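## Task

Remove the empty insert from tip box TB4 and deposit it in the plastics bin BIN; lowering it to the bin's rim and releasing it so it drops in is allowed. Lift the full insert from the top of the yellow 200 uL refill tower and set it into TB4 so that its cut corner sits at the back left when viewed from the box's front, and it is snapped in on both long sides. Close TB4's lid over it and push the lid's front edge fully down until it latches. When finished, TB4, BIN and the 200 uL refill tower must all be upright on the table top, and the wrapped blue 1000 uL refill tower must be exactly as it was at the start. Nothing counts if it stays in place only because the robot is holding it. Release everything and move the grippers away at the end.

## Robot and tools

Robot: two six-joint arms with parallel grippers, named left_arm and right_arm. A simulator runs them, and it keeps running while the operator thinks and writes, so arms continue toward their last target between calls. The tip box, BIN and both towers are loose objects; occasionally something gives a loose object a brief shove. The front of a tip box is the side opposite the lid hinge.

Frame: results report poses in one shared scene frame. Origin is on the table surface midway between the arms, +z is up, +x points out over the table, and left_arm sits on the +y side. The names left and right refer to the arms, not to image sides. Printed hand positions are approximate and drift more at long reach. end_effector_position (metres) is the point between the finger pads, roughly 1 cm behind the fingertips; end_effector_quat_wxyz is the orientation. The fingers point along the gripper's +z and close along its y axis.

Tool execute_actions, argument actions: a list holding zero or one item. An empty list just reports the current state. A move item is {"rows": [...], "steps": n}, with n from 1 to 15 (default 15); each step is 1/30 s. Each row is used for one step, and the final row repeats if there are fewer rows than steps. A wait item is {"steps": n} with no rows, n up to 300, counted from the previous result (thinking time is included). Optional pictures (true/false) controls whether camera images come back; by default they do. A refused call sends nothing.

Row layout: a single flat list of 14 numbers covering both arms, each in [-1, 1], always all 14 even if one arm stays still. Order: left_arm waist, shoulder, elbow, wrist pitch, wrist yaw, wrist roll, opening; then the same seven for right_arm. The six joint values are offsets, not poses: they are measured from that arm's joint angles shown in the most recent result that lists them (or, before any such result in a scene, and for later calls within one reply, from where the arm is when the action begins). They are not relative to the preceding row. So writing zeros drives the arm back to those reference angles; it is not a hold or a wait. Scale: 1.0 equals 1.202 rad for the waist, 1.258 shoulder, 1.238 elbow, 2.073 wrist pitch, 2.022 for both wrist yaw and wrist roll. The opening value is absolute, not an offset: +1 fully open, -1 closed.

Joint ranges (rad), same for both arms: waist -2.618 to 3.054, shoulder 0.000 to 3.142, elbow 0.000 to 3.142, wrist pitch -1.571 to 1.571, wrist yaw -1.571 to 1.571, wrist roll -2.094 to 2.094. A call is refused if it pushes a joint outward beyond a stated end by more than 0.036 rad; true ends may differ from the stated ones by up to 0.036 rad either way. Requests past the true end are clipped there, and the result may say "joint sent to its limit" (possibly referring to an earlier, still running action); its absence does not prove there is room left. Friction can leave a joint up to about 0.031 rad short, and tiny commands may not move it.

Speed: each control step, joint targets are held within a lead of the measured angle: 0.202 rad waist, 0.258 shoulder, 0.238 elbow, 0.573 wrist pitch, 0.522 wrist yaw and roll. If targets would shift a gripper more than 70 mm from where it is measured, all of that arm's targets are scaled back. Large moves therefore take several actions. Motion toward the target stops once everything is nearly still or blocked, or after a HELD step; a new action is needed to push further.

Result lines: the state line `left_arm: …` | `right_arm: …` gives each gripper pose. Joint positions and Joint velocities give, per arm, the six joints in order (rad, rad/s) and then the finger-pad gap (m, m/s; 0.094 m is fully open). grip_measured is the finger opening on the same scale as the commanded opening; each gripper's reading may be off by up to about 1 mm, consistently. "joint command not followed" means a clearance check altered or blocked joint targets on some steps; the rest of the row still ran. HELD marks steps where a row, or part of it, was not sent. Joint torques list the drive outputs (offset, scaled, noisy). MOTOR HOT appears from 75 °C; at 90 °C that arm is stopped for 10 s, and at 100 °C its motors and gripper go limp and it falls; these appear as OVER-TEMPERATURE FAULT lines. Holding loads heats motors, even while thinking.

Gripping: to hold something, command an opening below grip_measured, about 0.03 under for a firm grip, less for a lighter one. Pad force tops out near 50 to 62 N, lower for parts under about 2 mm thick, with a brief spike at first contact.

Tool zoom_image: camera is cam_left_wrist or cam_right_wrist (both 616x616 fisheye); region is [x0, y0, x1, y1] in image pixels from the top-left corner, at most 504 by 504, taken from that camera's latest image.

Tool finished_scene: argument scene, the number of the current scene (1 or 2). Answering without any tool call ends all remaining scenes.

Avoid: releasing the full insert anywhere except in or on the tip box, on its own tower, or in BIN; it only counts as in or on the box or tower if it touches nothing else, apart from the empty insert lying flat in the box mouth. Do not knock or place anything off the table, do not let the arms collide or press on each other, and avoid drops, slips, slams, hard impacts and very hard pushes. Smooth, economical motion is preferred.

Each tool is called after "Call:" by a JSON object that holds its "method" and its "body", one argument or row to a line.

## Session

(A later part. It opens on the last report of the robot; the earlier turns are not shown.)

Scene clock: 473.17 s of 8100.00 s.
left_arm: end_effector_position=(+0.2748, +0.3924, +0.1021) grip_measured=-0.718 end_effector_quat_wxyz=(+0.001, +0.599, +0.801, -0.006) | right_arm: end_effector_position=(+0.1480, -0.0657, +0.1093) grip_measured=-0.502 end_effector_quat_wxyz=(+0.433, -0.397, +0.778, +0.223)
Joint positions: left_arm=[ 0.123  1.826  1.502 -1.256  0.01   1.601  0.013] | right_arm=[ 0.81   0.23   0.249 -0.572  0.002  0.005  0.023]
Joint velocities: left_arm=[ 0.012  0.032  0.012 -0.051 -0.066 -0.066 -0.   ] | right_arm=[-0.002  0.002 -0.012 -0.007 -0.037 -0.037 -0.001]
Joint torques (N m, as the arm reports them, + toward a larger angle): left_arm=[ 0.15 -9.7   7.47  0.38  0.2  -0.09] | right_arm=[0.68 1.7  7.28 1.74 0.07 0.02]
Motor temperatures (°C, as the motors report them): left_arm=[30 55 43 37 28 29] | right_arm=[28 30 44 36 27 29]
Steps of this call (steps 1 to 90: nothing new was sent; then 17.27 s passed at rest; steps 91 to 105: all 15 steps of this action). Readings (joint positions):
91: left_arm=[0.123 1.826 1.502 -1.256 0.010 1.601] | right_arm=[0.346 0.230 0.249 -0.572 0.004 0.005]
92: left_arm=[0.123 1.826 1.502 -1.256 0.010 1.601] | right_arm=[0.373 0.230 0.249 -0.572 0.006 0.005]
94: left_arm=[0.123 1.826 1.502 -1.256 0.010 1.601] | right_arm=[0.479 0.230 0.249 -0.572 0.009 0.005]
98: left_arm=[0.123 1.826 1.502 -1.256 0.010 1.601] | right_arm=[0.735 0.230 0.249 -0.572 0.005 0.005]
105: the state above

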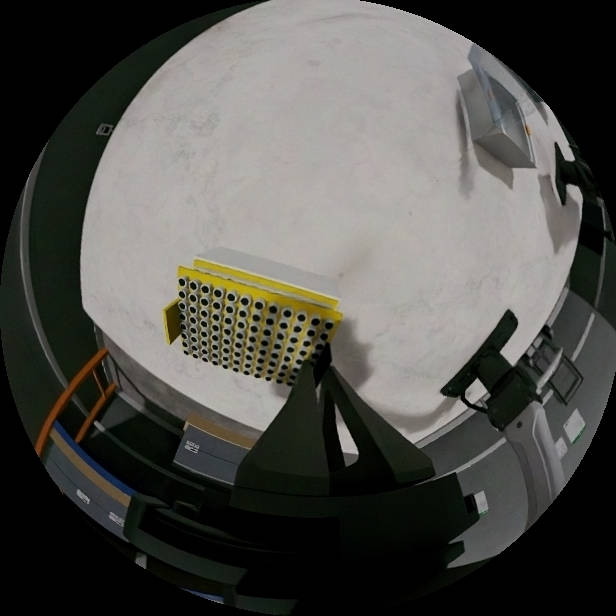

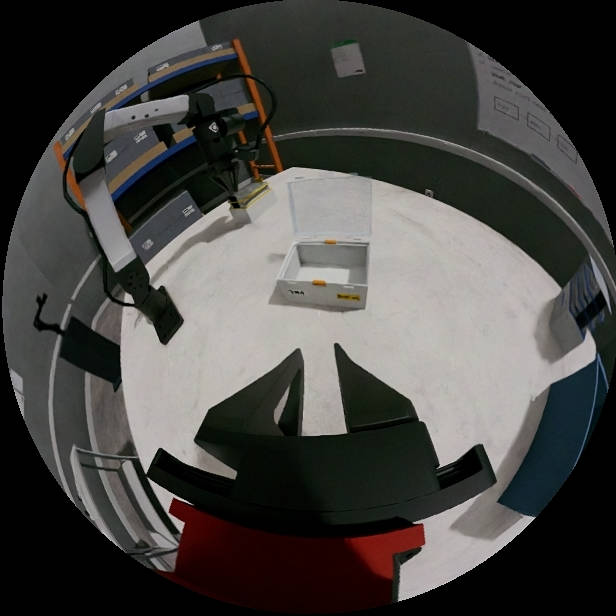

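Call:
{"method": "execute_actions", "body": {
  "actions": [
    {"rows":[[0,0,-0.012,0.006,0,0,-0.6,0,0,0,0,0,0,-0.5],[0,0,-0.02,0.01,0,0,-0.55,0,0,0,0,0,0,-0.5],[0,0,-0.026,0.014,0,0,-0.55,0,0,0,0,0,0,-0.5],[0,0,-0.032,0.018,0,0,-0.55,0,0,0,0,0,0,-0.5],[0,0,-0.038,0.021,0,0,-0.55,0,0,0,0,0,0,-0.5],[0,0,-0.044,0.023,0,0,-0.55,0,0,0,0,0,0,-0.5],[0,0,-0.048,0.023,0,0,-0.55,0,0,0,0,0,0,-0.5]],"steps":15}
  ]
}}

Call:
{"method": "zoom_image", "body": {
  "camera": "cam_right_wrist",
  "region": [200, 150, 290, 230]
}}

Call:
{"method": "zoom_image", "body": {
  "camera": "cam_left_wrist",
  "region": [230, 290, 390, 410]
}}

Scene clock: 483.27 s of 8100.00 s.
left_arm: end_effector_position=(+0.2719, +0.3914, +0.0916) grip_measured=-0.552 end_effector_quat_wxyz=(-0.001, +0.599, +0.801, -0.010) | right_arm: end_effector_position=(+0.1480, -0.0657, +0.1093) grip_measured=-0.502 end_effector_quat_wxyz=(+0.433, -0.397, +0.778, +0.223)
Joint positions: left_arm=[ 0.123  1.826  1.46  -1.223  0.01   1.601  0.021] | right_arm=[ 0.81   0.23   0.249 -0.572  0.002  0.005  0.023]
Joint velocities: left_arm=[-0.002 -0.007  0.002 -0.022 -0.051 -0.007 -0.   ] | right_arm=[-0.002 -0.007  0.007  0.037  0.022 -0.007 -0.   ]
Joint torques (N m, as the arm reports them, + toward a larger angle): left_arm=[ 0.14 -9.74  5.98  0.47  0.19 -0.08] | right_arm=[-0.03  1.68  7.3   1.74  0.07  0.02]
Motor temperatures (°C, as the motors report them): left_arm=[30 56 43 36 28 29] | right_arm=[28 30 44 37 27 29]
Steps of this call (steps 1 to 15: the robot went on to your last target; steps 16 to 90: nothing new was sent; then 6.60 s passed at rest; steps 91 to 105: all 15 steps of this action). Readings (joint positions):
91: left_arm=[0.123 1.826 1.502 -1.256 0.010 1.601] | right_arm=[0.810 0.230 0.249 -0.572 0.002 0.005]
92: left_arm=[0.123 1.826 1.502 -1.255 0.010 1.601] | right_arm=[0.810 0.230 0.249 -0.572 0.002 0.005]
94: left_arm=[0.123 1.826 1.497 -1.247 0.010 1.601] | right_arm=[0.810 0.230 0.249 -0.572 0.002 0.005]
98: left_arm=[0.123 1.826 1.468 -1.230 0.010 1.601] | right_arm=[0.810 0.230 0.249 -0.572 0.002 0.005]
105: the state above

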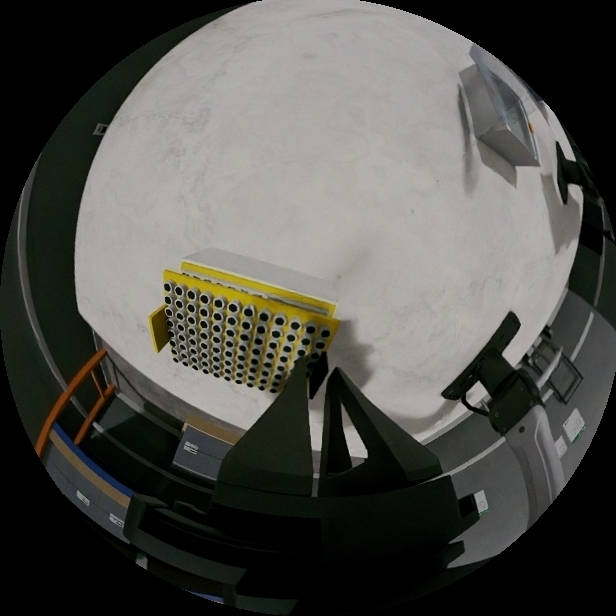

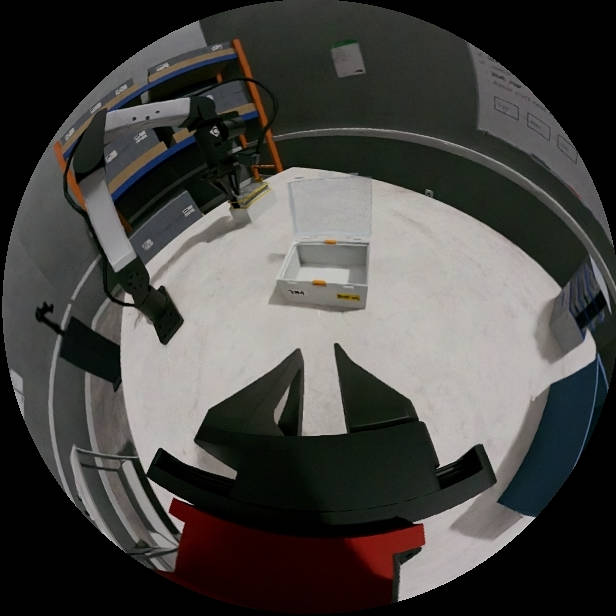

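Region (200, 150, 290, 230) of cam_right_wrist's 616x616 image, scaled by 5.600, with more detail than that image has.

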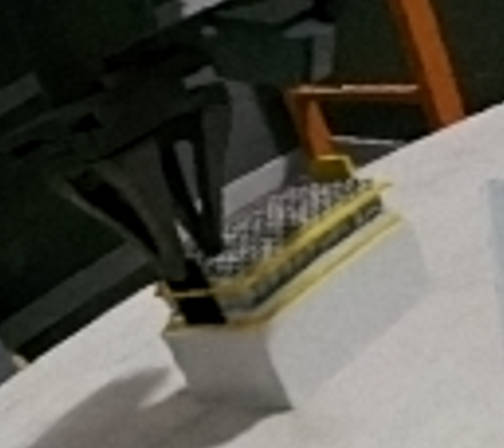

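Region (230, 290, 390, 410) of cam_left_wrist's 616x616 image, scaled by 3.150, with more detail than that image has; it fills the top 378 rows of this view, and the rest is white.

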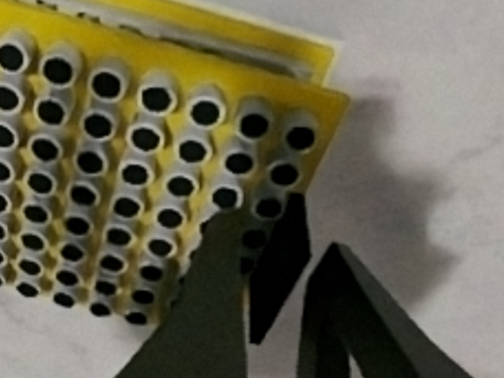

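Call:
{"method": "execute_actions", "body": {
  "actions": [
    {"rows":[[0,0,0,0,0,0,-0.65,0,0,0,0,0,0,-0.5],[0,0,0,0,0,0,-0.72,0,0,0,0,0,0,-0.5],[0,0,0,0,0,0,-0.78,0,0,0,0,0,0,-0.5],[0,0,0,0,0,0,-0.84,0,0,0,0,0,0,-0.5],[0,0,0,0,0,0,-0.88,0,0,0,0,0,0,-0.5],[0,0,0,0,0,0,-0.92,0,0,0,0,0,0,-0.5],[0,0,0,0,0,0,-0.96,0,0,0,0,0,0,-0.5],[0,0,0,0,0,0,-1,0,0,0,0,0,0,-0.5]],"steps":15}
  ],
  "pictures": false
}}

Call:
{"method": "execute_actions", "body": {
  "actions": [
    {"rows":[[0,0,0.018,-0.008,0,0,-1,0,0,0,0,0,0,-0.5],[0,0,0.026,-0.014,0,0,-1,0,0,0,0,0,0,-0.5],[0,0,0.036,-0.021,0,0,-1,0,0,0,0,0,0,-0.5],[0,0,0.046,-0.028,0,0,-1,0,0,0,0,0,0,-0.5],[0,0,0.058,-0.036,0,0,-1,0,0,0,0,0,0,-0.5],[0,0,0.07,-0.044,0,0,-1,0,0,0,0,0,0,-0.5],[0,0,0.082,-0.052,0,0,-1,0,0,0,0,0,0,-0.5],[0,0,0.094,-0.06,0,0,-1,0,0,0,0,0,0,-0.5],[0,0,0.106,-0.068,0,0,-1,0,0,0,0,0,0,-0.5],[0,0,0.118,-0.076,0,0,-1,0,0,0,0,0,0,-0.5],[0,0,0.13,-0.084,0,0,-1,0,0,0,0,0,0,-0.5],[0,0,0.142,-0.09,0,0,-1,0,0,0,0,0,0,-0.5],[0,0,0.154,-0.094,0,0,-1,0,0,0,0,0,0,-0.5],[0,0,0.166,-0.096,0,0,-1,0,0,0,0,0,0,-0.5],[0,0,0.176,-0.096,0,0,-1,0,0,0,0,0,0,-0.5]],"steps":15}
  ],
  "pictures": false
}}

Call:
{"method": "execute_actions", "body": {
  "actions": [
    {"steps":15}
  ]
}}

Scene clock: 497.30 s of 8100.00 s.
left_arm: end_effector_position=(+0.2721, +0.3915, +0.0916) grip_measured=-0.972 end_effector_quat_wxyz=(-0.001, +0.599, +0.801, -0.009) | right_arm: end_effector_position=(+0.1480, -0.0657, +0.1093) grip_measured=-0.502 end_effector_quat_wxyz=(+0.433, -0.397, +0.778, +0.223)
Joint positions: left_arm=[ 0.123  1.826  1.46  -1.222  0.01   1.601  0.001] | right_arm=[ 0.81   0.23   0.249 -0.572  0.002  0.005  0.023]
Joint velocities: left_arm=[ 0.002 -0.002 -0.012 -0.007  0.051  0.037 -0.001] | right_arm=[-0.002 -0.017 -0.002  0.022  0.022  0.022  0.   ]
Joint torques (N m, as the arm reports them, + toward a larger angle): left_arm=[ 0.13 -9.67  7.45  0.37  0.2  -0.08] | right_arm=[0.02 1.73 7.32 1.75 0.07 0.02]
Motor temperatures (°C, as the motors report them): left_arm=[30 57 43 36 28 29] | right_arm=[28 30 44 37 27 29]
Steps of this call (steps 1 to 15: the robot went on to your last target; steps 16 to 90: nothing new was sent; then 10.53 s passed at rest; steps 91 to 105: all 15 steps of this action). Readings (joint positions):
91: left_arm=[0.123 1.826 1.460 -1.219 0.010 1.601] | right_arm=[0.810 0.230 0.249 -0.572 0.002 0.005]
92: left_arm=[0.123 1.826 1.460 -1.219 0.010 1.601] | right_arm=[0.810 0.230 0.249 -0.572 0.002 0.005]
94: left_arm=[0.123 1.826 1.460 -1.220 0.010 1.601] | right_arm=[0.810 0.230 0.249 -0.572 0.002 0.005]
98: left_arm=[0.123 1.826 1.460 -1.222 0.010 1.601] | right_arm=[0.810 0.230 0.249 -0.572 0.002 0.005]
105: the state above

Scene clock: 497.80 s of 8100.00 s.
left_arm: end_effector_position=(+0.2788, +0.3937, +0.1361) grip_measured=-0.972 end_effector_quat_wxyz=(+0.006, +0.599, +0.801, -0.000) | right_arm: end_effector_position=(+0.1480, -0.0657, +0.1093) grip_measured=-0.502 end_effector_quat_wxyz=(+0.433, -0.397, +0.778, +0.223)
Joint positions: left_arm=[ 0.123  1.826  1.637 -1.376  0.01   1.601  0.001] | right_arm=[ 0.81   0.23   0.249 -0.572  0.002  0.005  0.023]
Joint velocities: left_arm=[ 0.002  0.002  0.413 -0.242 -0.051 -0.007 -0.   ] | right_arm=[ 0.012 -0.017 -0.012 -0.051  0.022 -0.022 -0.001]
Joint torques (N m, as the arm reports them, + toward a larger angle): left_arm=[ 0.14 -9.73  8.93  0.39  0.17 -0.08] | right_arm=[0.   1.74 7.33 1.73 0.07 0.03]
Motor temperatures (°C, as the motors report them): left_arm=[30 57 43 36 28 29] | right_arm=[28 30 44 37 27 29]
Steps of this call (steps 1 to 15: all 15 steps of this action). Readings (joint positions):
1: left_arm=[0.123 1.826 1.460 -1.222 0.010 1.601] | right_arm=[0.810 0.230 0.249 -0.572 0.002 0.005]
2: left_arm=[0.123 1.826 1.463 -1.224 0.010 1.601] | right_arm=[0.810 0.230 0.249 -0.572 0.002 0.005]
4: left_arm=[0.123 1.826 1.477 -1.238 0.010 1.601] | right_arm=[0.810 0.230 0.249 -0.572 0.002 0.005]
8: left_arm=[0.123 1.826 1.533 -1.283 0.010 1.601] | right_arm=[0.810 0.230 0.249 -0.572 0.002 0.005]
15: the state above

Scene clock: 498.30 s of 8100.00 s.
left_arm: end_effector_position=(+0.2764, +0.3929, +0.1426) grip_measured=-0.972 end_effector_quat_wxyz=(+0.003, +0.599, +0.801, -0.004) | right_arm: end_effector_position=(+0.1480, -0.0657, +0.1093) grip_measured=-0.502 end_effector_quat_wxyz=(+0.433, -0.397, +0.778, +0.223)
Joint positions: left_arm=[ 0.123  1.826  1.663 -1.411  0.01   1.601  0.001] | right_arm=[ 0.81   0.23   0.249 -0.572  0.002  0.005  0.023]
Joint velocities: left_arm=[-0.012  0.027 -0.007  0.051  0.022  0.022  0.001] | right_arm=[-0.002 -0.007  0.007 -0.037 -0.022 -0.007 -0.001]
Joint torques (N m, as the arm reports them, + toward a larger angle): left_arm=[ 0.12 -9.67  8.81  0.28  0.21 -0.08] | right_arm=[-0.02  1.73  7.32  1.74  0.07  0.02]
Motor temperatures (°C, as the motors report them): left_arm=[30 57 43 36 28 29] | right_arm=[28 30 44 37 27 29]
Steps of this call (steps 1 to 15: the robot went on to your last target). Readings (joint positions):
1: left_arm=[0.123 1.826 1.649 -1.384 0.010 1.601] | right_arm=[0.810 0.230 0.249 -0.572 0.002 0.005]
2: left_arm=[0.123 1.826 1.658 -1.389 0.010 1.601] | right_arm=[0.810 0.230 0.249 -0.572 0.002 0.005]
4: left_arm=[0.123 1.826 1.663 -1.396 0.010 1.601] | right_arm=[0.810 0.230 0.249 -0.572 0.002 0.005]
8: left_arm=[0.123 1.826 1.663 -1.406 0.010 1.601] | right_arm=[0.810 0.230 0.249 -0.572 0.002 0.005]
15: the state above

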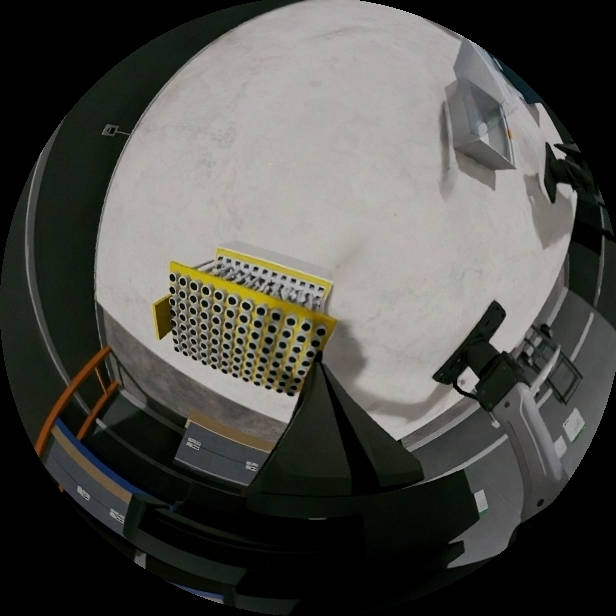

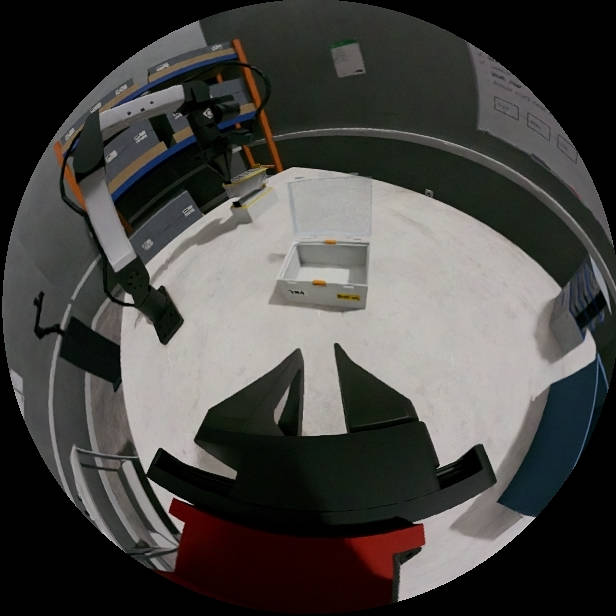

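Call:
{"method": "execute_actions", "body": {
  "actions": [
    {"rows":[[0,-0.012,0.02,-0.01,0,0,-1,0,0,0,0,0,0,-0.5],[0,-0.02,0.04,-0.02,0,0.01,-1,0,0,0,0,0,0,-0.5],[0,-0.028,0.06,-0.03,0,0.02,-1,0,0,0,0,0,0,-0.5],[-0.01,-0.036,0.082,-0.04,0,0.03,-1,0,0,0,0,0,0,-0.5],[-0.025,-0.044,0.104,-0.05,0,0.04,-1,0,0,0,0,0,0,-0.5],[-0.045,-0.052,0.126,-0.06,0,0.05,-1,0,0,0,0,0,0,-0.5],[-0.07,-0.06,0.148,-0.066,0,0.06,-1,0,0,0,0,0,0,-0.5],[-0.1,-0.066,0.168,-0.07,0,0.07,-1,0,0,0,0,0,0,-0.5],[-0.13,-0.072,0.18,-0.07,0,0.08,-1,0,0,0,0,0,0,-0.5],[-0.165,-0.072,0.188,-0.07,0,0.09,-1,0,0,0,0,0,0,-0.5],[-0.2,-0.072,0.188,-0.07,0,0.1,-1,0,0,0,0,0,0,-0.5],[-0.235,-0.072,0.188,-0.07,0,0.11,-1,0,0,0,0,0,0,-0.5],[-0.27,-0.072,0.188,-0.07,0,0.12,-1,0,0,0,0,0,0,-0.5],[-0.305,-0.072,0.188,-0.07,0,0.13,-1,0,0,0,0,0,0,-0.5],[-0.34,-0.072,0.188,-0.07,0,0.141,-1,0,0,0,0,0,0,-0.5]],"steps":15}
  ],
  "pictures": false
}}

Call:
{"method": "execute_actions", "body": {
  "actions": [
    {"steps":20}
  ],
  "pictures": false
}}

Scene clock: 518.63 s of 8100.00 s.
left_arm: end_effector_position=(+0.3006, +0.2843, +0.2320) grip_measured=-0.972 end_effector_quat_wxyz=(+0.067, +0.780, +0.616, +0.080) | right_arm: end_effector_position=(+0.1480, -0.0657, +0.1093) grip_measured=-0.502 end_effector_quat_wxyz=(+0.433, -0.397, +0.778, +0.223)
Joint positions: left_arm=[-0.206  1.731  1.892 -1.522  0.004  1.791  0.001] | right_arm=[ 0.81   0.23   0.249 -0.572  0.002  0.005  0.023]
Joint velocities: left_arm=[-1.233  0.012  0.002 -0.095  0.007  0.579  0.001] | right_arm=[-0.022 -0.017  0.002 -0.066 -0.037  0.037 -0.   ]
Joint torques (N m, as the arm reports them, + toward a larger angle): left_arm=[-0.22 -8.07  7.61  0.69  0.27 -0.01] | right_arm=[-0.02  1.7   7.33  1.75  0.06  0.01]
Motor temperatures (°C, as the motors report them): left_arm=[30 58 44 35 28 29] | right_arm=[28 30 44 38 27 29]
Steps of this call (steps 1 to 15: the robot went on to your last target; steps 16 to 90: nothing new was sent; then 16.83 s passed at rest; steps 91 to 105: all 15 steps of this action). Readings (joint positions):
91: left_arm=[0.123 1.826 1.663 -1.413 0.010 1.601] | right_arm=[0.810 0.230 0.249 -0.572 0.002 0.005]
92: left_arm=[0.123 1.826 1.668 -1.418 0.010 1.602] | right_arm=[0.810 0.230 0.249 -0.572 0.002 0.005]
94: left_arm=[0.123 1.824 1.696 -1.441 0.010 1.614] | right_arm=[0.810 0.230 0.249 -0.572 0.002 0.005]
98: left_arm=[0.083 1.790 1.802 -1.490 0.005 1.665] | right_arm=[0.810 0.230 0.249 -0.572 0.002 0.005]
105: the state above

Scene clock: 519.30 s of 8100.00 s.
left_arm: end_effector_position=(+0.2923, +0.2524, +0.2306) grip_measured=-0.972 end_effector_quat_wxyz=(+0.064, +0.832, +0.547, +0.065) | right_arm: end_effector_position=(+0.1480, -0.0657, +0.1093) grip_measured=-0.502 end_effector_quat_wxyz=(+0.433, -0.397, +0.778, +0.223)
Joint positions: left_arm=[-0.294  1.732  1.892 -1.549  0.016  1.875  0.001] | right_arm=[ 0.81   0.23   0.249 -0.572  0.002  0.005  0.023]
Joint velocities: left_arm=[ 0.007  0.002 -0.002 -0.066  0.022  0.037  0.001] | right_arm=[-0.007 -0.002  0.007  0.007  0.037 -0.022 -0.001]
Joint torques (N m, as the arm reports them, + toward a larger angle): left_arm=[ 0.94 -8.17  7.64  0.72  0.14  0.01] | right_arm=[0.01 1.7  7.34 1.75 0.06 0.02]
Motor temperatures (°C, as the motors report them): left_arm=[30 58 44 35 28 29] | right_arm=[28 29 44 38 27 29]
Steps of this call (steps 1 to 20: the robot went on to your last target). Readings (joint positions):
1: left_arm=[-0.245 1.732 1.892 -1.526 0.007 1.809] | right_arm=[0.810 0.230 0.249 -0.572 0.002 0.005]
2: left_arm=[-0.273 1.732 1.892 -1.530 0.011 1.823] | right_arm=[0.810 0.230 0.249 -0.572 0.002 0.005]
4: left_arm=[-0.296 1.732 1.892 -1.538 0.017 1.843] | right_arm=[0.810 0.230 0.249 -0.572 0.002 0.005]
8: left_arm=[-0.294 1.732 1.892 -1.545 0.016 1.863] | right_arm=[0.810 0.230 0.249 -0.572 0.002 0.005]
20: the state above

Call:
{"method": "execute_actions", "body": {
  "actions": [
    {"rows":[[-0.02,0,0,0,0,0,-1,0,0,0,0,0,0,-0.5],[-0.045,0,0,0,0,0,-1,0,0,0,0,0,0,-0.5],[-0.08,0,0,0,0,0,-1,0,0,0,0,0,0,-0.5],[-0.12,0,0,0,0,0,-1,0,0,0,0,0,0,-0.5],[-0.16,0,0,0,0,0,-1,0,0,0,0,0,0,-0.5],[-0.2,0,0,0,0,0,-1,0,0,0,0,0,0,-0.5],[-0.24,0,0,0,0,0,-1,0,0,0,0,0,0,-0.5],[-0.28,0,0,0,0,0,-1,0,0,0,0,0,0,-0.5],[-0.32,0,0,0,0,0,-1,0,0,0,0,0,0,-0.5],[-0.355,0,0,0,0,0,-1,0,0,0,0,0,0,-0.5],[-0.385,0,0,0,0,0,-1,0,0,0,0,0,0,-0.5],[-0.41,0,0,0,0,0,-1,0,0,0,0,0,0,-0.5],[-0.43,0,0,0,0,0,-1,0,0,0,0,0,0,-0.5],[-0.445,0,0,0,0,0,-1,0,0,0,0,0,0,-0.5],[-0.457,0,0,0,0,0,-1,0,0,0,0,0,0,-0.5]],"steps":15}
  ],
  "pictures": false
}}

Call:
{"method": "execute_actions", "body": {
  "actions": [
    {"steps":15}
  ]
}}

Scene clock: 529.43 s of 8100.00 s.
left_arm: end_effector_position=(+0.2292, +0.0894, +0.2306) grip_measured=-0.972 end_effector_quat_wxyz=(+0.078, +0.945, +0.314, +0.047) | right_arm: end_effector_position=(+0.1480, -0.0657, +0.1093) grip_measured=-0.502 end_effector_quat_wxyz=(+0.433, -0.397, +0.778, +0.223)
Joint positions: left_arm=[-0.816  1.732  1.892 -1.548  0.016  1.876  0.001] | right_arm=[ 0.81   0.23   0.249 -0.572  0.002  0.005  0.023]
Joint velocities: left_arm=[-0.589 -0.012 -0.002 -0.022  0.037 -0.007 -0.001] | right_arm=[ 0.007 -0.007 -0.012 -0.007  0.022 -0.051  0.001]
Joint torques (N m, as the arm reports them, + toward a larger angle): left_arm=[ 0.91 -8.53  7.22  0.8   0.16 -0.11] | right_arm=[0.   1.71 7.34 1.75 0.06 0.02]
Motor temperatures (°C, as the motors report them): left_arm=[30 57 44 35 28 29] | right_arm=[28 29 44 38 27 29]
Steps of this call (steps 1 to 15: the robot went on to your last target; steps 16 to 90: nothing new was sent; then 6.63 s passed at rest; steps 91 to 105: all 15 steps of this action). Readings (joint positions):
91: left_arm=[-0.295 1.732 1.892 -1.549 0.016 1.876] | right_arm=[0.810 0.230 0.249 -0.572 0.002 0.005]
92: left_arm=[-0.301 1.732 1.892 -1.549 0.015 1.876] | right_arm=[0.810 0.230 0.249 -0.572 0.002 0.005]
94: left_arm=[-0.340 1.732 1.892 -1.549 0.009 1.876] | right_arm=[0.810 0.230 0.249 -0.572 0.002 0.005]
98: left_arm=[-0.528 1.732 1.892 -1.549 0.006 1.876] | right_arm=[0.810 0.230 0.249 -0.572 0.002 0.005]
105: the state above

Scene clock: 529.93 s of 8100.00 s.
left_arm: end_effector_position=(+0.2232, +0.0815, +0.2306) grip_measured=-0.972 end_effector_quat_wxyz=(+0.080, +0.949, +0.300, +0.045) | right_arm: end_effector_position=(+0.1480, -0.0657, +0.1093) grip_measured=-0.502 end_effector_quat_wxyz=(+0.433, -0.397, +0.778, +0.223)
Joint positions: left_arm=[-0.844  1.732  1.892 -1.548  0.018  1.876  0.001] | right_arm=[ 0.81   0.23   0.249 -0.572  0.002  0.005  0.023]
Joint velocities: left_arm=[-0.012 -0.012  0.012  0.007  0.007 -0.051 -0.001] | right_arm=[-0.017 -0.027  0.002 -0.022 -0.007  0.081 -0.002]
Joint torques (N m, as the arm reports them, + toward a larger angle): left_arm=[ 0.22 -8.49  7.27  0.79  0.19 -0.11] | right_arm=[0.   1.73 7.32 1.74 0.06 0.02]
Motor temperatures (°C, as the motors report them): left_arm=[30 57 44 35 28 29] | right_arm=[28 29 44 38 27 29]
Steps of this call (steps 1 to 15: the robot went on to your last target). Readings (joint positions):
1: left_arm=[-0.832 1.732 1.892 -1.548 0.017 1.876] | right_arm=[0.810 0.230 0.249 -0.572 0.002 0.005]
2: left_arm=[-0.841 1.732 1.892 -1.548 0.018 1.876] | right_arm=[0.810 0.230 0.249 -0.572 0.002 0.005]
4: left_arm=[-0.844 1.732 1.892 -1.548 0.018 1.876] | right_arm=[0.810 0.230 0.249 -0.572 0.002 0.005]
8: left_arm=[-0.844 1.732 1.892 -1.548 0.018 1.876] | right_arm=[0.810 0.230 0.249 -0.572 0.002 0.005]
15: the state above

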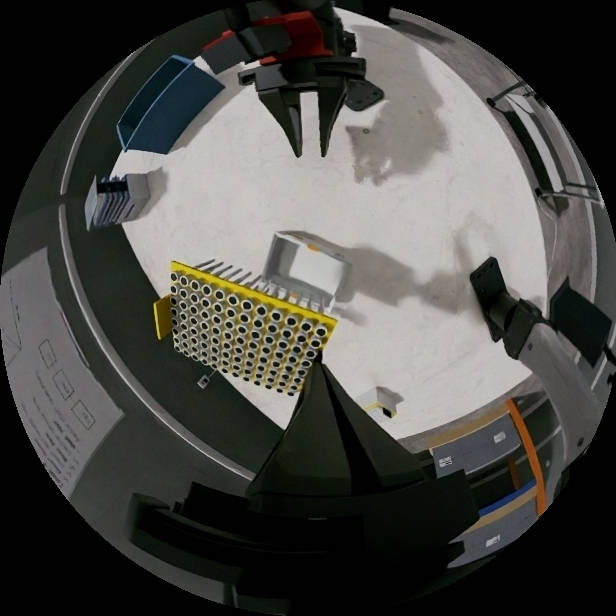

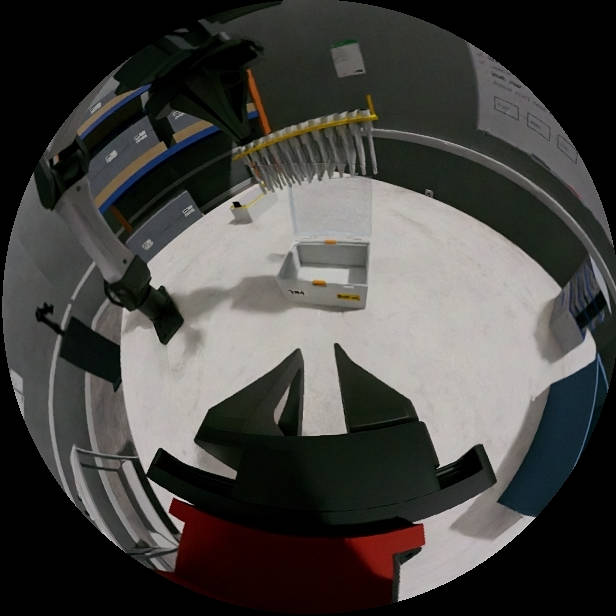

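Call:
{"method": "execute_actions", "body": {
  "actions": [
    {"rows":[[0,0.01,-0.02,0,0,0,-1,0,0,0,0,0,0,-0.5],[0,0.016,-0.035,0,0,0,-1,0,0,0,0,0,0,-0.5],[0,0.022,-0.052,0.005,0,0,-1,0,0,0,0,0,0,-0.5],[0,0.028,-0.07,0.012,0,0,-1,0,0,0,0,0,0,-0.5],[0,0.034,-0.088,0.02,0,0,-1,0,0,0,0,0,0,-0.5],[0,0.04,-0.106,0.03,0,0,-1,0,0,0,0,0,0,-0.5],[0,0.046,-0.124,0.04,0,0,-1,0,0,0,0,0,0,-0.5],[0,0.052,-0.142,0.05,0,0,-1,0,0,0,0,0,0,-0.5],[0,0.058,-0.16,0.06,0,0,-1,0,0,0,0,0,0,-0.5],[0,0.063,-0.177,0.07,0,0,-1,0,0,0,0,0,0,-0.5],[0,0.068,-0.192,0.08,0,0,-1,0,0,0,0,0,0,-0.5],[0,0.072,-0.205,0.087,0,0,-1,0,0,0,0,0,0,-0.5],[0,0.075,-0.216,0.09,0,0,-1,0,0,0,0,0,0,-0.5],[0,0.078,-0.225,0.09,0,0,-1,0,0,0,0,0,0,-0.5],[0,0.08,-0.232,0.09,0,0,-1,0,0,0,0,0,0,-0.5]],"steps":15}
  ],
  "pictures": false
}}

Call:
{"method": "execute_actions", "body": {
  "actions": [
    {"steps":25}
  ]
}}

Scene clock: 539.27 s of 8100.00 s.
left_arm: end_effector_position=(+0.2162, +0.0868, +0.1366) grip_measured=-0.972 end_effector_quat_wxyz=(-0.007, +0.953, +0.303, -0.016) | right_arm: end_effector_position=(+0.1480, -0.0657, +0.1093) grip_measured=-0.502 end_effector_quat_wxyz=(+0.433, -0.397, +0.778, +0.223)
Joint positions: left_arm=[-0.844  1.822  1.634 -1.412  0.018  1.876  0.001] | right_arm=[ 0.81   0.23   0.249 -0.572  0.002  0.005  0.023]
Joint velocities: left_arm=[-0.002  0.144 -0.359  0.183  0.007 -0.095 -0.   ] | right_arm=[-0.012 -0.022  0.002  0.11  -0.022 -0.037 -0.   ]
Joint torques (N m, as the arm reports them, + toward a larger angle): left_arm=[ 0.14 -9.44  6.82  0.4   0.21 -0.08] | right_arm=[0.01 1.72 7.33 1.74 0.05 0.02]
Motor temperatures (°C, as the motors report them): left_arm=[30 57 44 35 28 29] | right_arm=[28 29 44 38 27 29]
Steps of this call (steps 1 to 15: the robot went on to your last target; steps 16 to 90: nothing new was sent; then 5.83 s passed at rest; steps 91 to 105: all 15 steps of this action). Readings (joint positions):
91: left_arm=[-0.844 1.732 1.892 -1.548 0.018 1.876] | right_arm=[0.810 0.230 0.249 -0.572 0.002 0.005]
92: left_arm=[-0.844 1.732 1.888 -1.547 0.018 1.876] | right_arm=[0.810 0.230 0.249 -0.572 0.002 0.005]
94: left_arm=[-0.844 1.732 1.864 -1.544 0.018 1.876] | right_arm=[0.810 0.230 0.249 -0.572 0.002 0.005]
98: left_arm=[-0.844 1.756 1.777 -1.514 0.018 1.876] | right_arm=[0.810 0.230 0.249 -0.572 0.002 0.005]
105: the state above

Scene clock: 540.10 s of 8100.00 s.
left_arm: end_effector_position=(+0.2200, +0.0839, +0.1297) grip_measured=-0.972 end_effector_quat_wxyz=(-0.002, +0.953, +0.303, -0.013) | right_arm: end_effector_position=(+0.1480, -0.0657, +0.1093) grip_measured=-0.502 end_effector_quat_wxyz=(+0.433, -0.397, +0.778, +0.223)
Joint positions: left_arm=[-0.844  1.829  1.615 -1.375  0.018  1.876  0.001] | right_arm=[ 0.81   0.23   0.249 -0.572  0.002  0.005  0.023]
Joint velocities: left_arm=[-0.002  0.007  0.007 -0.022  0.081 -0.095  0.001] | right_arm=[-0.007 -0.007 -0.007 -0.022  0.022 -0.037  0.   ]
Joint torques (N m, as the arm reports them, + toward a larger angle): left_arm=[ 0.18 -9.43  6.49  0.48  0.21 -0.08] | right_arm=[-0.01  1.76  7.31  1.74  0.05  0.02]
Motor temperatures (°C, as the motors report them): left_arm=[30 57 44 35 28 29] | right_arm=[28 29 44 38 27 29]
Steps of this call (steps 1 to 25: the robot went on to your last target). Readings (joint positions):
1: left_arm=[-0.844 1.826 1.624 -1.404 0.018 1.876] | right_arm=[0.810 0.230 0.249 -0.572 0.002 0.005]
2: left_arm=[-0.844 1.828 1.618 -1.400 0.018 1.876] | right_arm=[0.810 0.230 0.249 -0.572 0.002 0.005]
4: left_arm=[-0.844 1.829 1.615 -1.392 0.018 1.876] | right_arm=[0.810 0.230 0.249 -0.572 0.002 0.005]
8: left_arm=[-0.844 1.829 1.615 -1.381 0.018 1.876] | right_arm=[0.810 0.230 0.249 -0.572 0.002 0.005]
25: the state above

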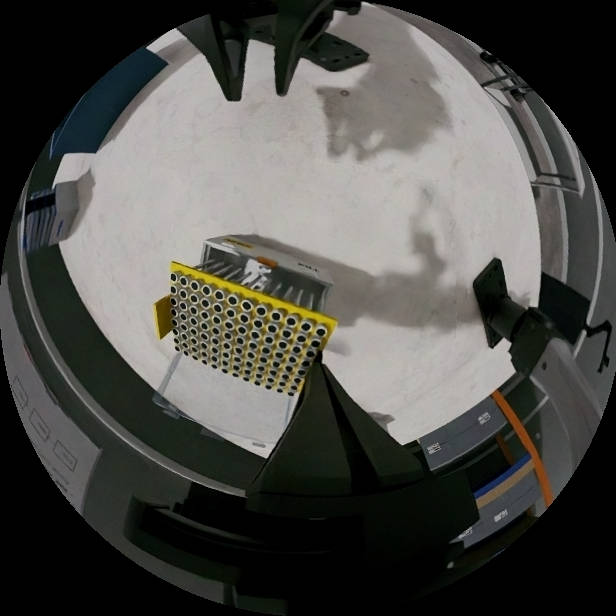

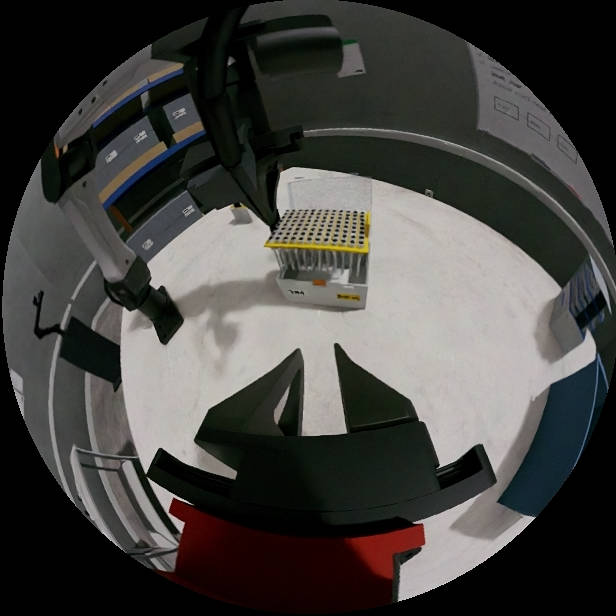

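Call:
{"method": "execute_actions", "body": {
  "actions": [
    {"rows":[[0.008,0,-0.012,0.006,-0.005,0,-1,0,0,0,0,0,0,-0.5],[0.012,0,-0.02,0.011,-0.008,0,-1,0,0,0,0,0,0,-0.5],[0.016,0,-0.026,0.016,-0.01,0,-1,0,0,0,0,0,0,-0.5],[0.019,0,-0.032,0.02,-0.01,0,-1,0,0,0,0,0,0,-0.5],[0.022,0,-0.038,0.024,-0.01,0,-1,0,0,0,0,0,0,-0.5],[0.022,0,-0.044,0.028,-0.01,0,-1,0,0,0,0,0,0,-0.5],[0.022,0,-0.051,0.028,-0.01,0,-1,0,0,0,0,0,0,-0.5]],"steps":15}
  ],
  "pictures": false
}}

Call:
{"method": "execute_actions", "body": {
  "actions": [
    {"steps":15}
  ]
}}

Call:
{"method": "zoom_image", "body": {
  "camera": "cam_left_wrist",
  "region": [150, 210, 360, 350]
}}

Call:
{"method": "zoom_image", "body": {
  "camera": "cam_right_wrist",
  "region": [250, 200, 390, 320]
}}

Scene clock: 551.40 s of 8100.00 s.
left_arm: end_effector_position=(+0.2241, +0.0892, +0.1186) grip_measured=-0.972 end_effector_quat_wxyz=(-0.005, +0.951, +0.309, -0.008) | right_arm: end_effector_position=(+0.1480, -0.0657, +0.1093) grip_measured=-0.502 end_effector_quat_wxyz=(+0.433, -0.397, +0.778, +0.223)
Joint positions: left_arm=[-0.83   1.829  1.571 -1.331  0.007  1.876  0.001] | right_arm=[ 0.81   0.23   0.249 -0.572  0.002  0.005  0.023]
Joint velocities: left_arm=[ 0.007 -0.027  0.007  0.037  0.022 -0.022  0.   ] | right_arm=[ 0.002 -0.007  0.007 -0.022 -0.007  0.007  0.   ]
Joint torques (N m, as the arm reports them, + toward a larger angle): left_arm=[ 1.2  -9.68  5.73  0.41  0.12 -0.07] | right_arm=[-0.01  1.7   7.3   1.74  0.06  0.02]
Motor temperatures (°C, as the motors report them): left_arm=[30 58 44 35 28 29] | right_arm=[28 29 44 39 27 29]
Steps of this call (steps 1 to 15: the robot went on to your last target; steps 16 to 90: nothing new was sent; then 7.80 s passed at rest; steps 91 to 105: all 15 steps of this action). Readings (joint positions):
91: left_arm=[-0.844 1.829 1.615 -1.375 0.018 1.876] | right_arm=[0.810 0.230 0.249 -0.572 0.002 0.005]
92: left_arm=[-0.844 1.829 1.615 -1.374 0.017 1.876] | right_arm=[0.810 0.230 0.249 -0.572 0.002 0.005]
94: left_arm=[-0.842 1.829 1.609 -1.366 0.015 1.876] | right_arm=[0.810 0.230 0.249 -0.572 0.002 0.005]
98: left_arm=[-0.830 1.829 1.578 -1.346 0.014 1.876] | right_arm=[0.810 0.230 0.249 -0.572 0.002 0.005]
105: the state above

Scene clock: 551.90 s of 8100.00 s.
left_arm: end_effector_position=(+0.2248, +0.0892, +0.1186) grip_measured=-0.972 end_effector_quat_wxyz=(-0.005, +0.951, +0.309, -0.007) | right_arm: end_effector_position=(+0.1480, -0.0657, +0.1093) grip_measured=-0.502 end_effector_quat_wxyz=(+0.433, -0.397, +0.778, +0.223)
Joint positions: left_arm=[-0.83   1.829  1.571 -1.329  0.005  1.876  0.001] | right_arm=[ 0.81   0.23   0.249 -0.572  0.002  0.005  0.023]
Joint velocities: left_arm=[ 0.017 -0.002  0.007 -0.037  0.022  0.022 -0.001] | right_arm=[-0.012  0.007 -0.002  0.037 -0.007 -0.037  0.   ]
Joint torques (N m, as the arm reports them, + toward a larger angle): left_arm=[ 1.21 -9.7   5.72  0.47  0.12 -0.08] | right_arm=[0.04 1.75 7.36 1.74 0.07 0.02]
Motor temperatures (°C, as the motors report them): left_arm=[30 58 44 35 28 29] | right_arm=[28 29 44 39 27 29]
Steps of this call (steps 1 to 15: the robot went on to your last target). Readings (joint positions):
1: left_arm=[-0.830 1.829 1.571 -1.330 0.007 1.876] | right_arm=[0.810 0.230 0.249 -0.572 0.002 0.005]
2: left_arm=[-0.830 1.829 1.571 -1.330 0.007 1.876] | right_arm=[0.810 0.230 0.249 -0.572 0.002 0.005]
4: left_arm=[-0.830 1.829 1.571 -1.329 0.006 1.876] | right_arm=[0.810 0.230 0.249 -0.572 0.002 0.005]
8: left_arm=[-0.830 1.829 1.571 -1.329 0.006 1.876] | right_arm=[0.810 0.230 0.249 -0.572 0.002 0.005]
15: the state above
All arms were judged still, so your last target was given up. Only a new action makes them travel on or press farther. Fingers that are still opening or closing keep moving.

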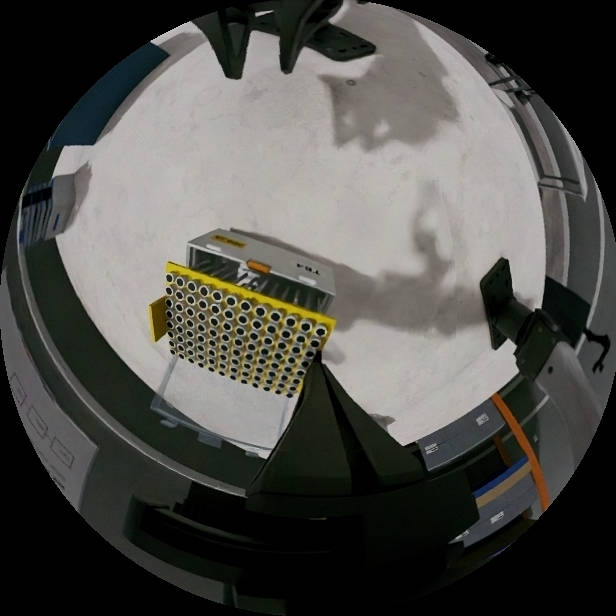

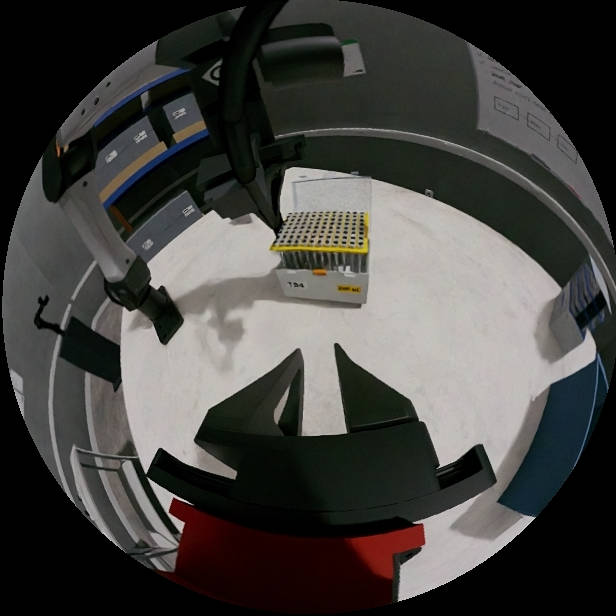

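Region (150, 210, 360, 350) of cam_left_wrist's 616x616 image, scaled by 2.400, with more detail than that image has.

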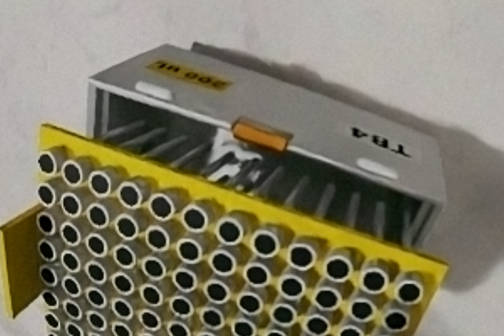

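Region (250, 200, 390, 320) of cam_right_wrist's 616x616 image, scaled by 3.600, with more detail than that image has; it fills the top 432 rows of this view, and the rest is white.

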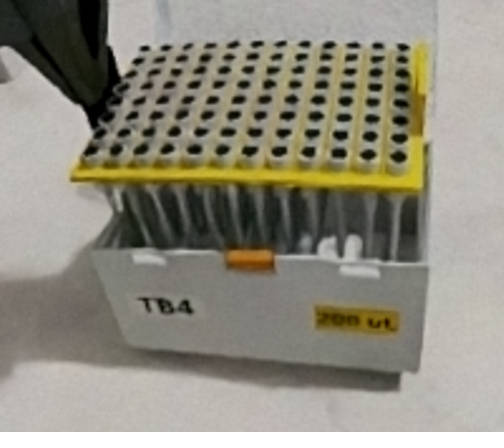

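Call:
{"method": "execute_actions", "body": {
  "actions": [
    {"rows":[[0,0,0.016,-0.006,0,0,-1,0,0,0,0,0,0,-0.5],[0,0,0.022,-0.01,0,0,-1,0,0,0,0,0,0,-0.5],[0,0,0.027,-0.014,0,0,-1,0,0,0,0,0,0,-0.5],[0,0,0.032,-0.018,0,0,-1,0,0,0,0,0,0,-0.5],[0,0,0.037,-0.021,0,0,-1,0,0,0,0,0,0,-0.5],[0,0,0.042,-0.024,0,0,-1,0,0,0,0,0,0,-0.5],[0,0,0.047,-0.026,0,0,-1,0,0,0,0,0,0,-0.5],[0,0,0.053,-0.028,0,0,-1,0,0,0,0,0,0,-0.5],[0,0,0.053,-0.028,0,0,-1,0,0,0,0,0,0,-0.5],[0,0,0.053,-0.028,0,0,-1,0,0,0,0,0,0,-0.5],[-0.01,0,0.053,-0.028,0,0,-1,0,0,0,0,0,0,-0.5],[-0.017,0,0.053,-0.028,0,0,-1,0,0,0,0,0,0,-0.5],[-0.023,0,0.053,-0.028,0,0,-1,0,0,0,0,0,0,-0.5],[-0.029,0,0.053,-0.028,0,0,-1,0,0,0,0,0,0,-0.5],[-0.034,0,0.053,-0.028,0,0,-1,0,0,0,0,0,0,-0.5]],"steps":15}
  ],
  "pictures": false
}}

Call:
{"method": "execute_actions", "body": {
  "actions": [
    {"steps":15}
  ]
}}

Call:
{"method": "zoom_image", "body": {
  "camera": "cam_left_wrist",
  "region": [150, 210, 360, 350]
}}

Call:
{"method": "zoom_image", "body": {
  "camera": "cam_right_wrist",
  "region": [250, 200, 390, 320]
}}

Scene clock: 562.43 s of 8100.00 s.
left_arm: end_effector_position=(+0.2231, +0.0850, +0.1310) grip_measured=-0.972 end_effector_quat_wxyz=(-0.003, +0.953, +0.303, -0.005) | right_arm: end_effector_position=(+0.1480, -0.0657, +0.1093) grip_measured=-0.502 end_effector_quat_wxyz=(+0.433, -0.397, +0.778, +0.223)
Joint positions: left_arm=[-0.843  1.829  1.621 -1.373  0.005  1.876  0.001] | right_arm=[ 0.81   0.23   0.249 -0.572  0.002  0.005  0.023]
Joint velocities: left_arm=[-0.188  0.002  0.002 -0.066  0.007 -0.022 -0.   ] | right_arm=[ 0.002  0.017  0.022 -0.037  0.037  0.066 -0.001]
Joint torques (N m, as the arm reports them, + toward a larger angle): left_arm=[-1.32 -9.76  8.97  0.24  0.21 -0.08] | right_arm=[0.   1.72 7.31 1.74 0.06 0.02]
Motor temperatures (°C, as the motors report them): left_arm=[30 58 43 34 28 29] | right_arm=[28 29 44 39 27 29]
Steps of this call (steps 1 to 90: nothing new was sent; then 7.03 s passed at rest; steps 91 to 105: all 15 steps of this action). Readings (joint positions):
91: left_arm=[-0.830 1.829 1.571 -1.329 0.005 1.876] | right_arm=[0.810 0.230 0.249 -0.572 0.002 0.005]
92: left_arm=[-0.830 1.829 1.574 -1.331 0.005 1.876] | right_arm=[0.810 0.230 0.249 -0.572 0.002 0.005]
94: left_arm=[-0.830 1.829 1.583 -1.338 0.005 1.876] | right_arm=[0.810 0.230 0.249 -0.572 0.002 0.005]
98: left_arm=[-0.830 1.829 1.607 -1.358 0.005 1.876] | right_arm=[0.810 0.230 0.249 -0.572 0.002 0.005]
105: the state above

Scene clock: 562.93 s of 8100.00 s.
left_arm: end_effector_position=(+0.2180, +0.0804, +0.1310) grip_measured=-0.972 end_effector_quat_wxyz=(-0.005, +0.956, +0.294, -0.006) | right_arm: end_effector_position=(+0.1480, -0.0657, +0.1093) grip_measured=-0.502 end_effector_quat_wxyz=(+0.433, -0.397, +0.778, +0.223)
Joint positions: left_arm=[-0.863  1.829  1.621 -1.378  0.005  1.876  0.001] | right_arm=[ 0.81   0.23   0.249 -0.572  0.002  0.005  0.023]
Joint velocities: left_arm=[-0.002 -0.002  0.012 -0.007  0.037 -0.022 -0.   ] | right_arm=[-0.002  0.007 -0.002  0.037 -0.066 -0.007  0.   ]
Joint torques (N m, as the arm reports them, + toward a larger angle): left_arm=[-0.58 -9.73  8.84  0.23  0.21 -0.07] | right_arm=[0.02 1.73 7.33 1.75 0.06 0.02]
Motor temperatures (°C, as the motors report them): left_arm=[30 58 43 34 28 29] | right_arm=[28 29 44 39 27 29]
Steps of this call (steps 1 to 15: the robot went on to your last target). Readings (joint positions):
1: left_arm=[-0.850 1.829 1.621 -1.374 0.005 1.876] | right_arm=[0.810 0.230 0.249 -0.572 0.002 0.005]
2: left_arm=[-0.855 1.829 1.621 -1.375 0.005 1.876] | right_arm=[0.810 0.230 0.249 -0.572 0.002 0.005]
4: left_arm=[-0.862 1.829 1.621 -1.376 0.005 1.876] | right_arm=[0.810 0.230 0.249 -0.572 0.002 0.005]
8: left_arm=[-0.863 1.829 1.621 -1.377 0.005 1.876] | right_arm=[0.810 0.230 0.249 -0.572 0.002 0.005]
15: the state above

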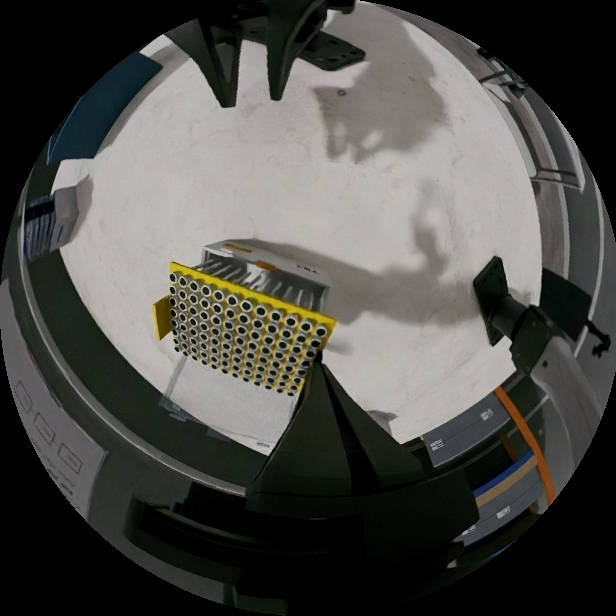

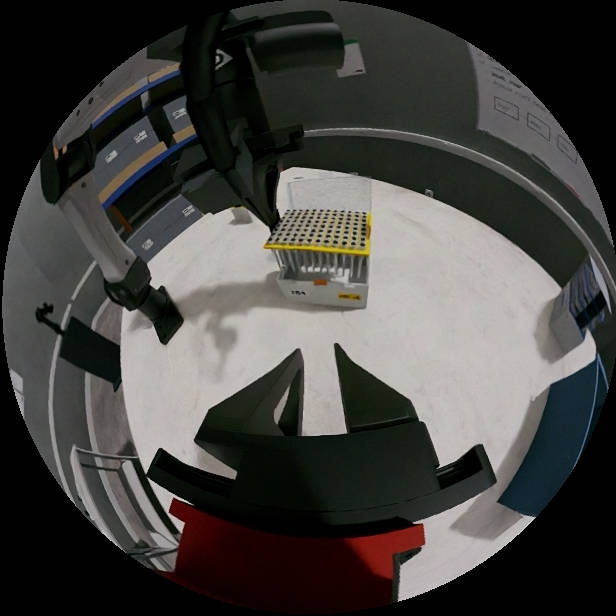

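Region (150, 210, 360, 350) of cam_left_wrist's 616x616 image, scaled by 2.400, with more detail than that image has.

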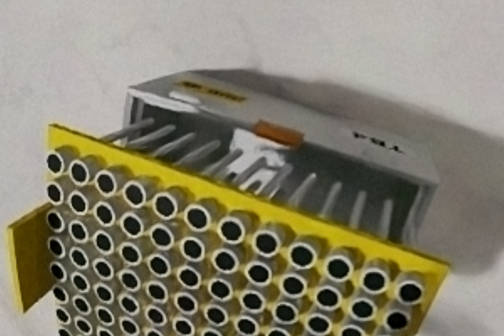

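Region (250, 200, 390, 320) of cam_right_wrist's 616x616 image, scaled by 3.600, with more detail than that image has; it fills the top 432 rows of this view, and the rest is white.

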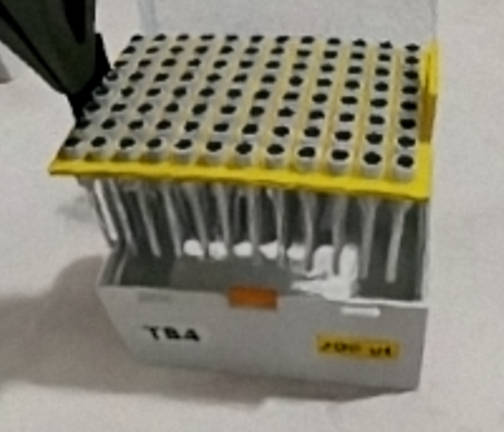

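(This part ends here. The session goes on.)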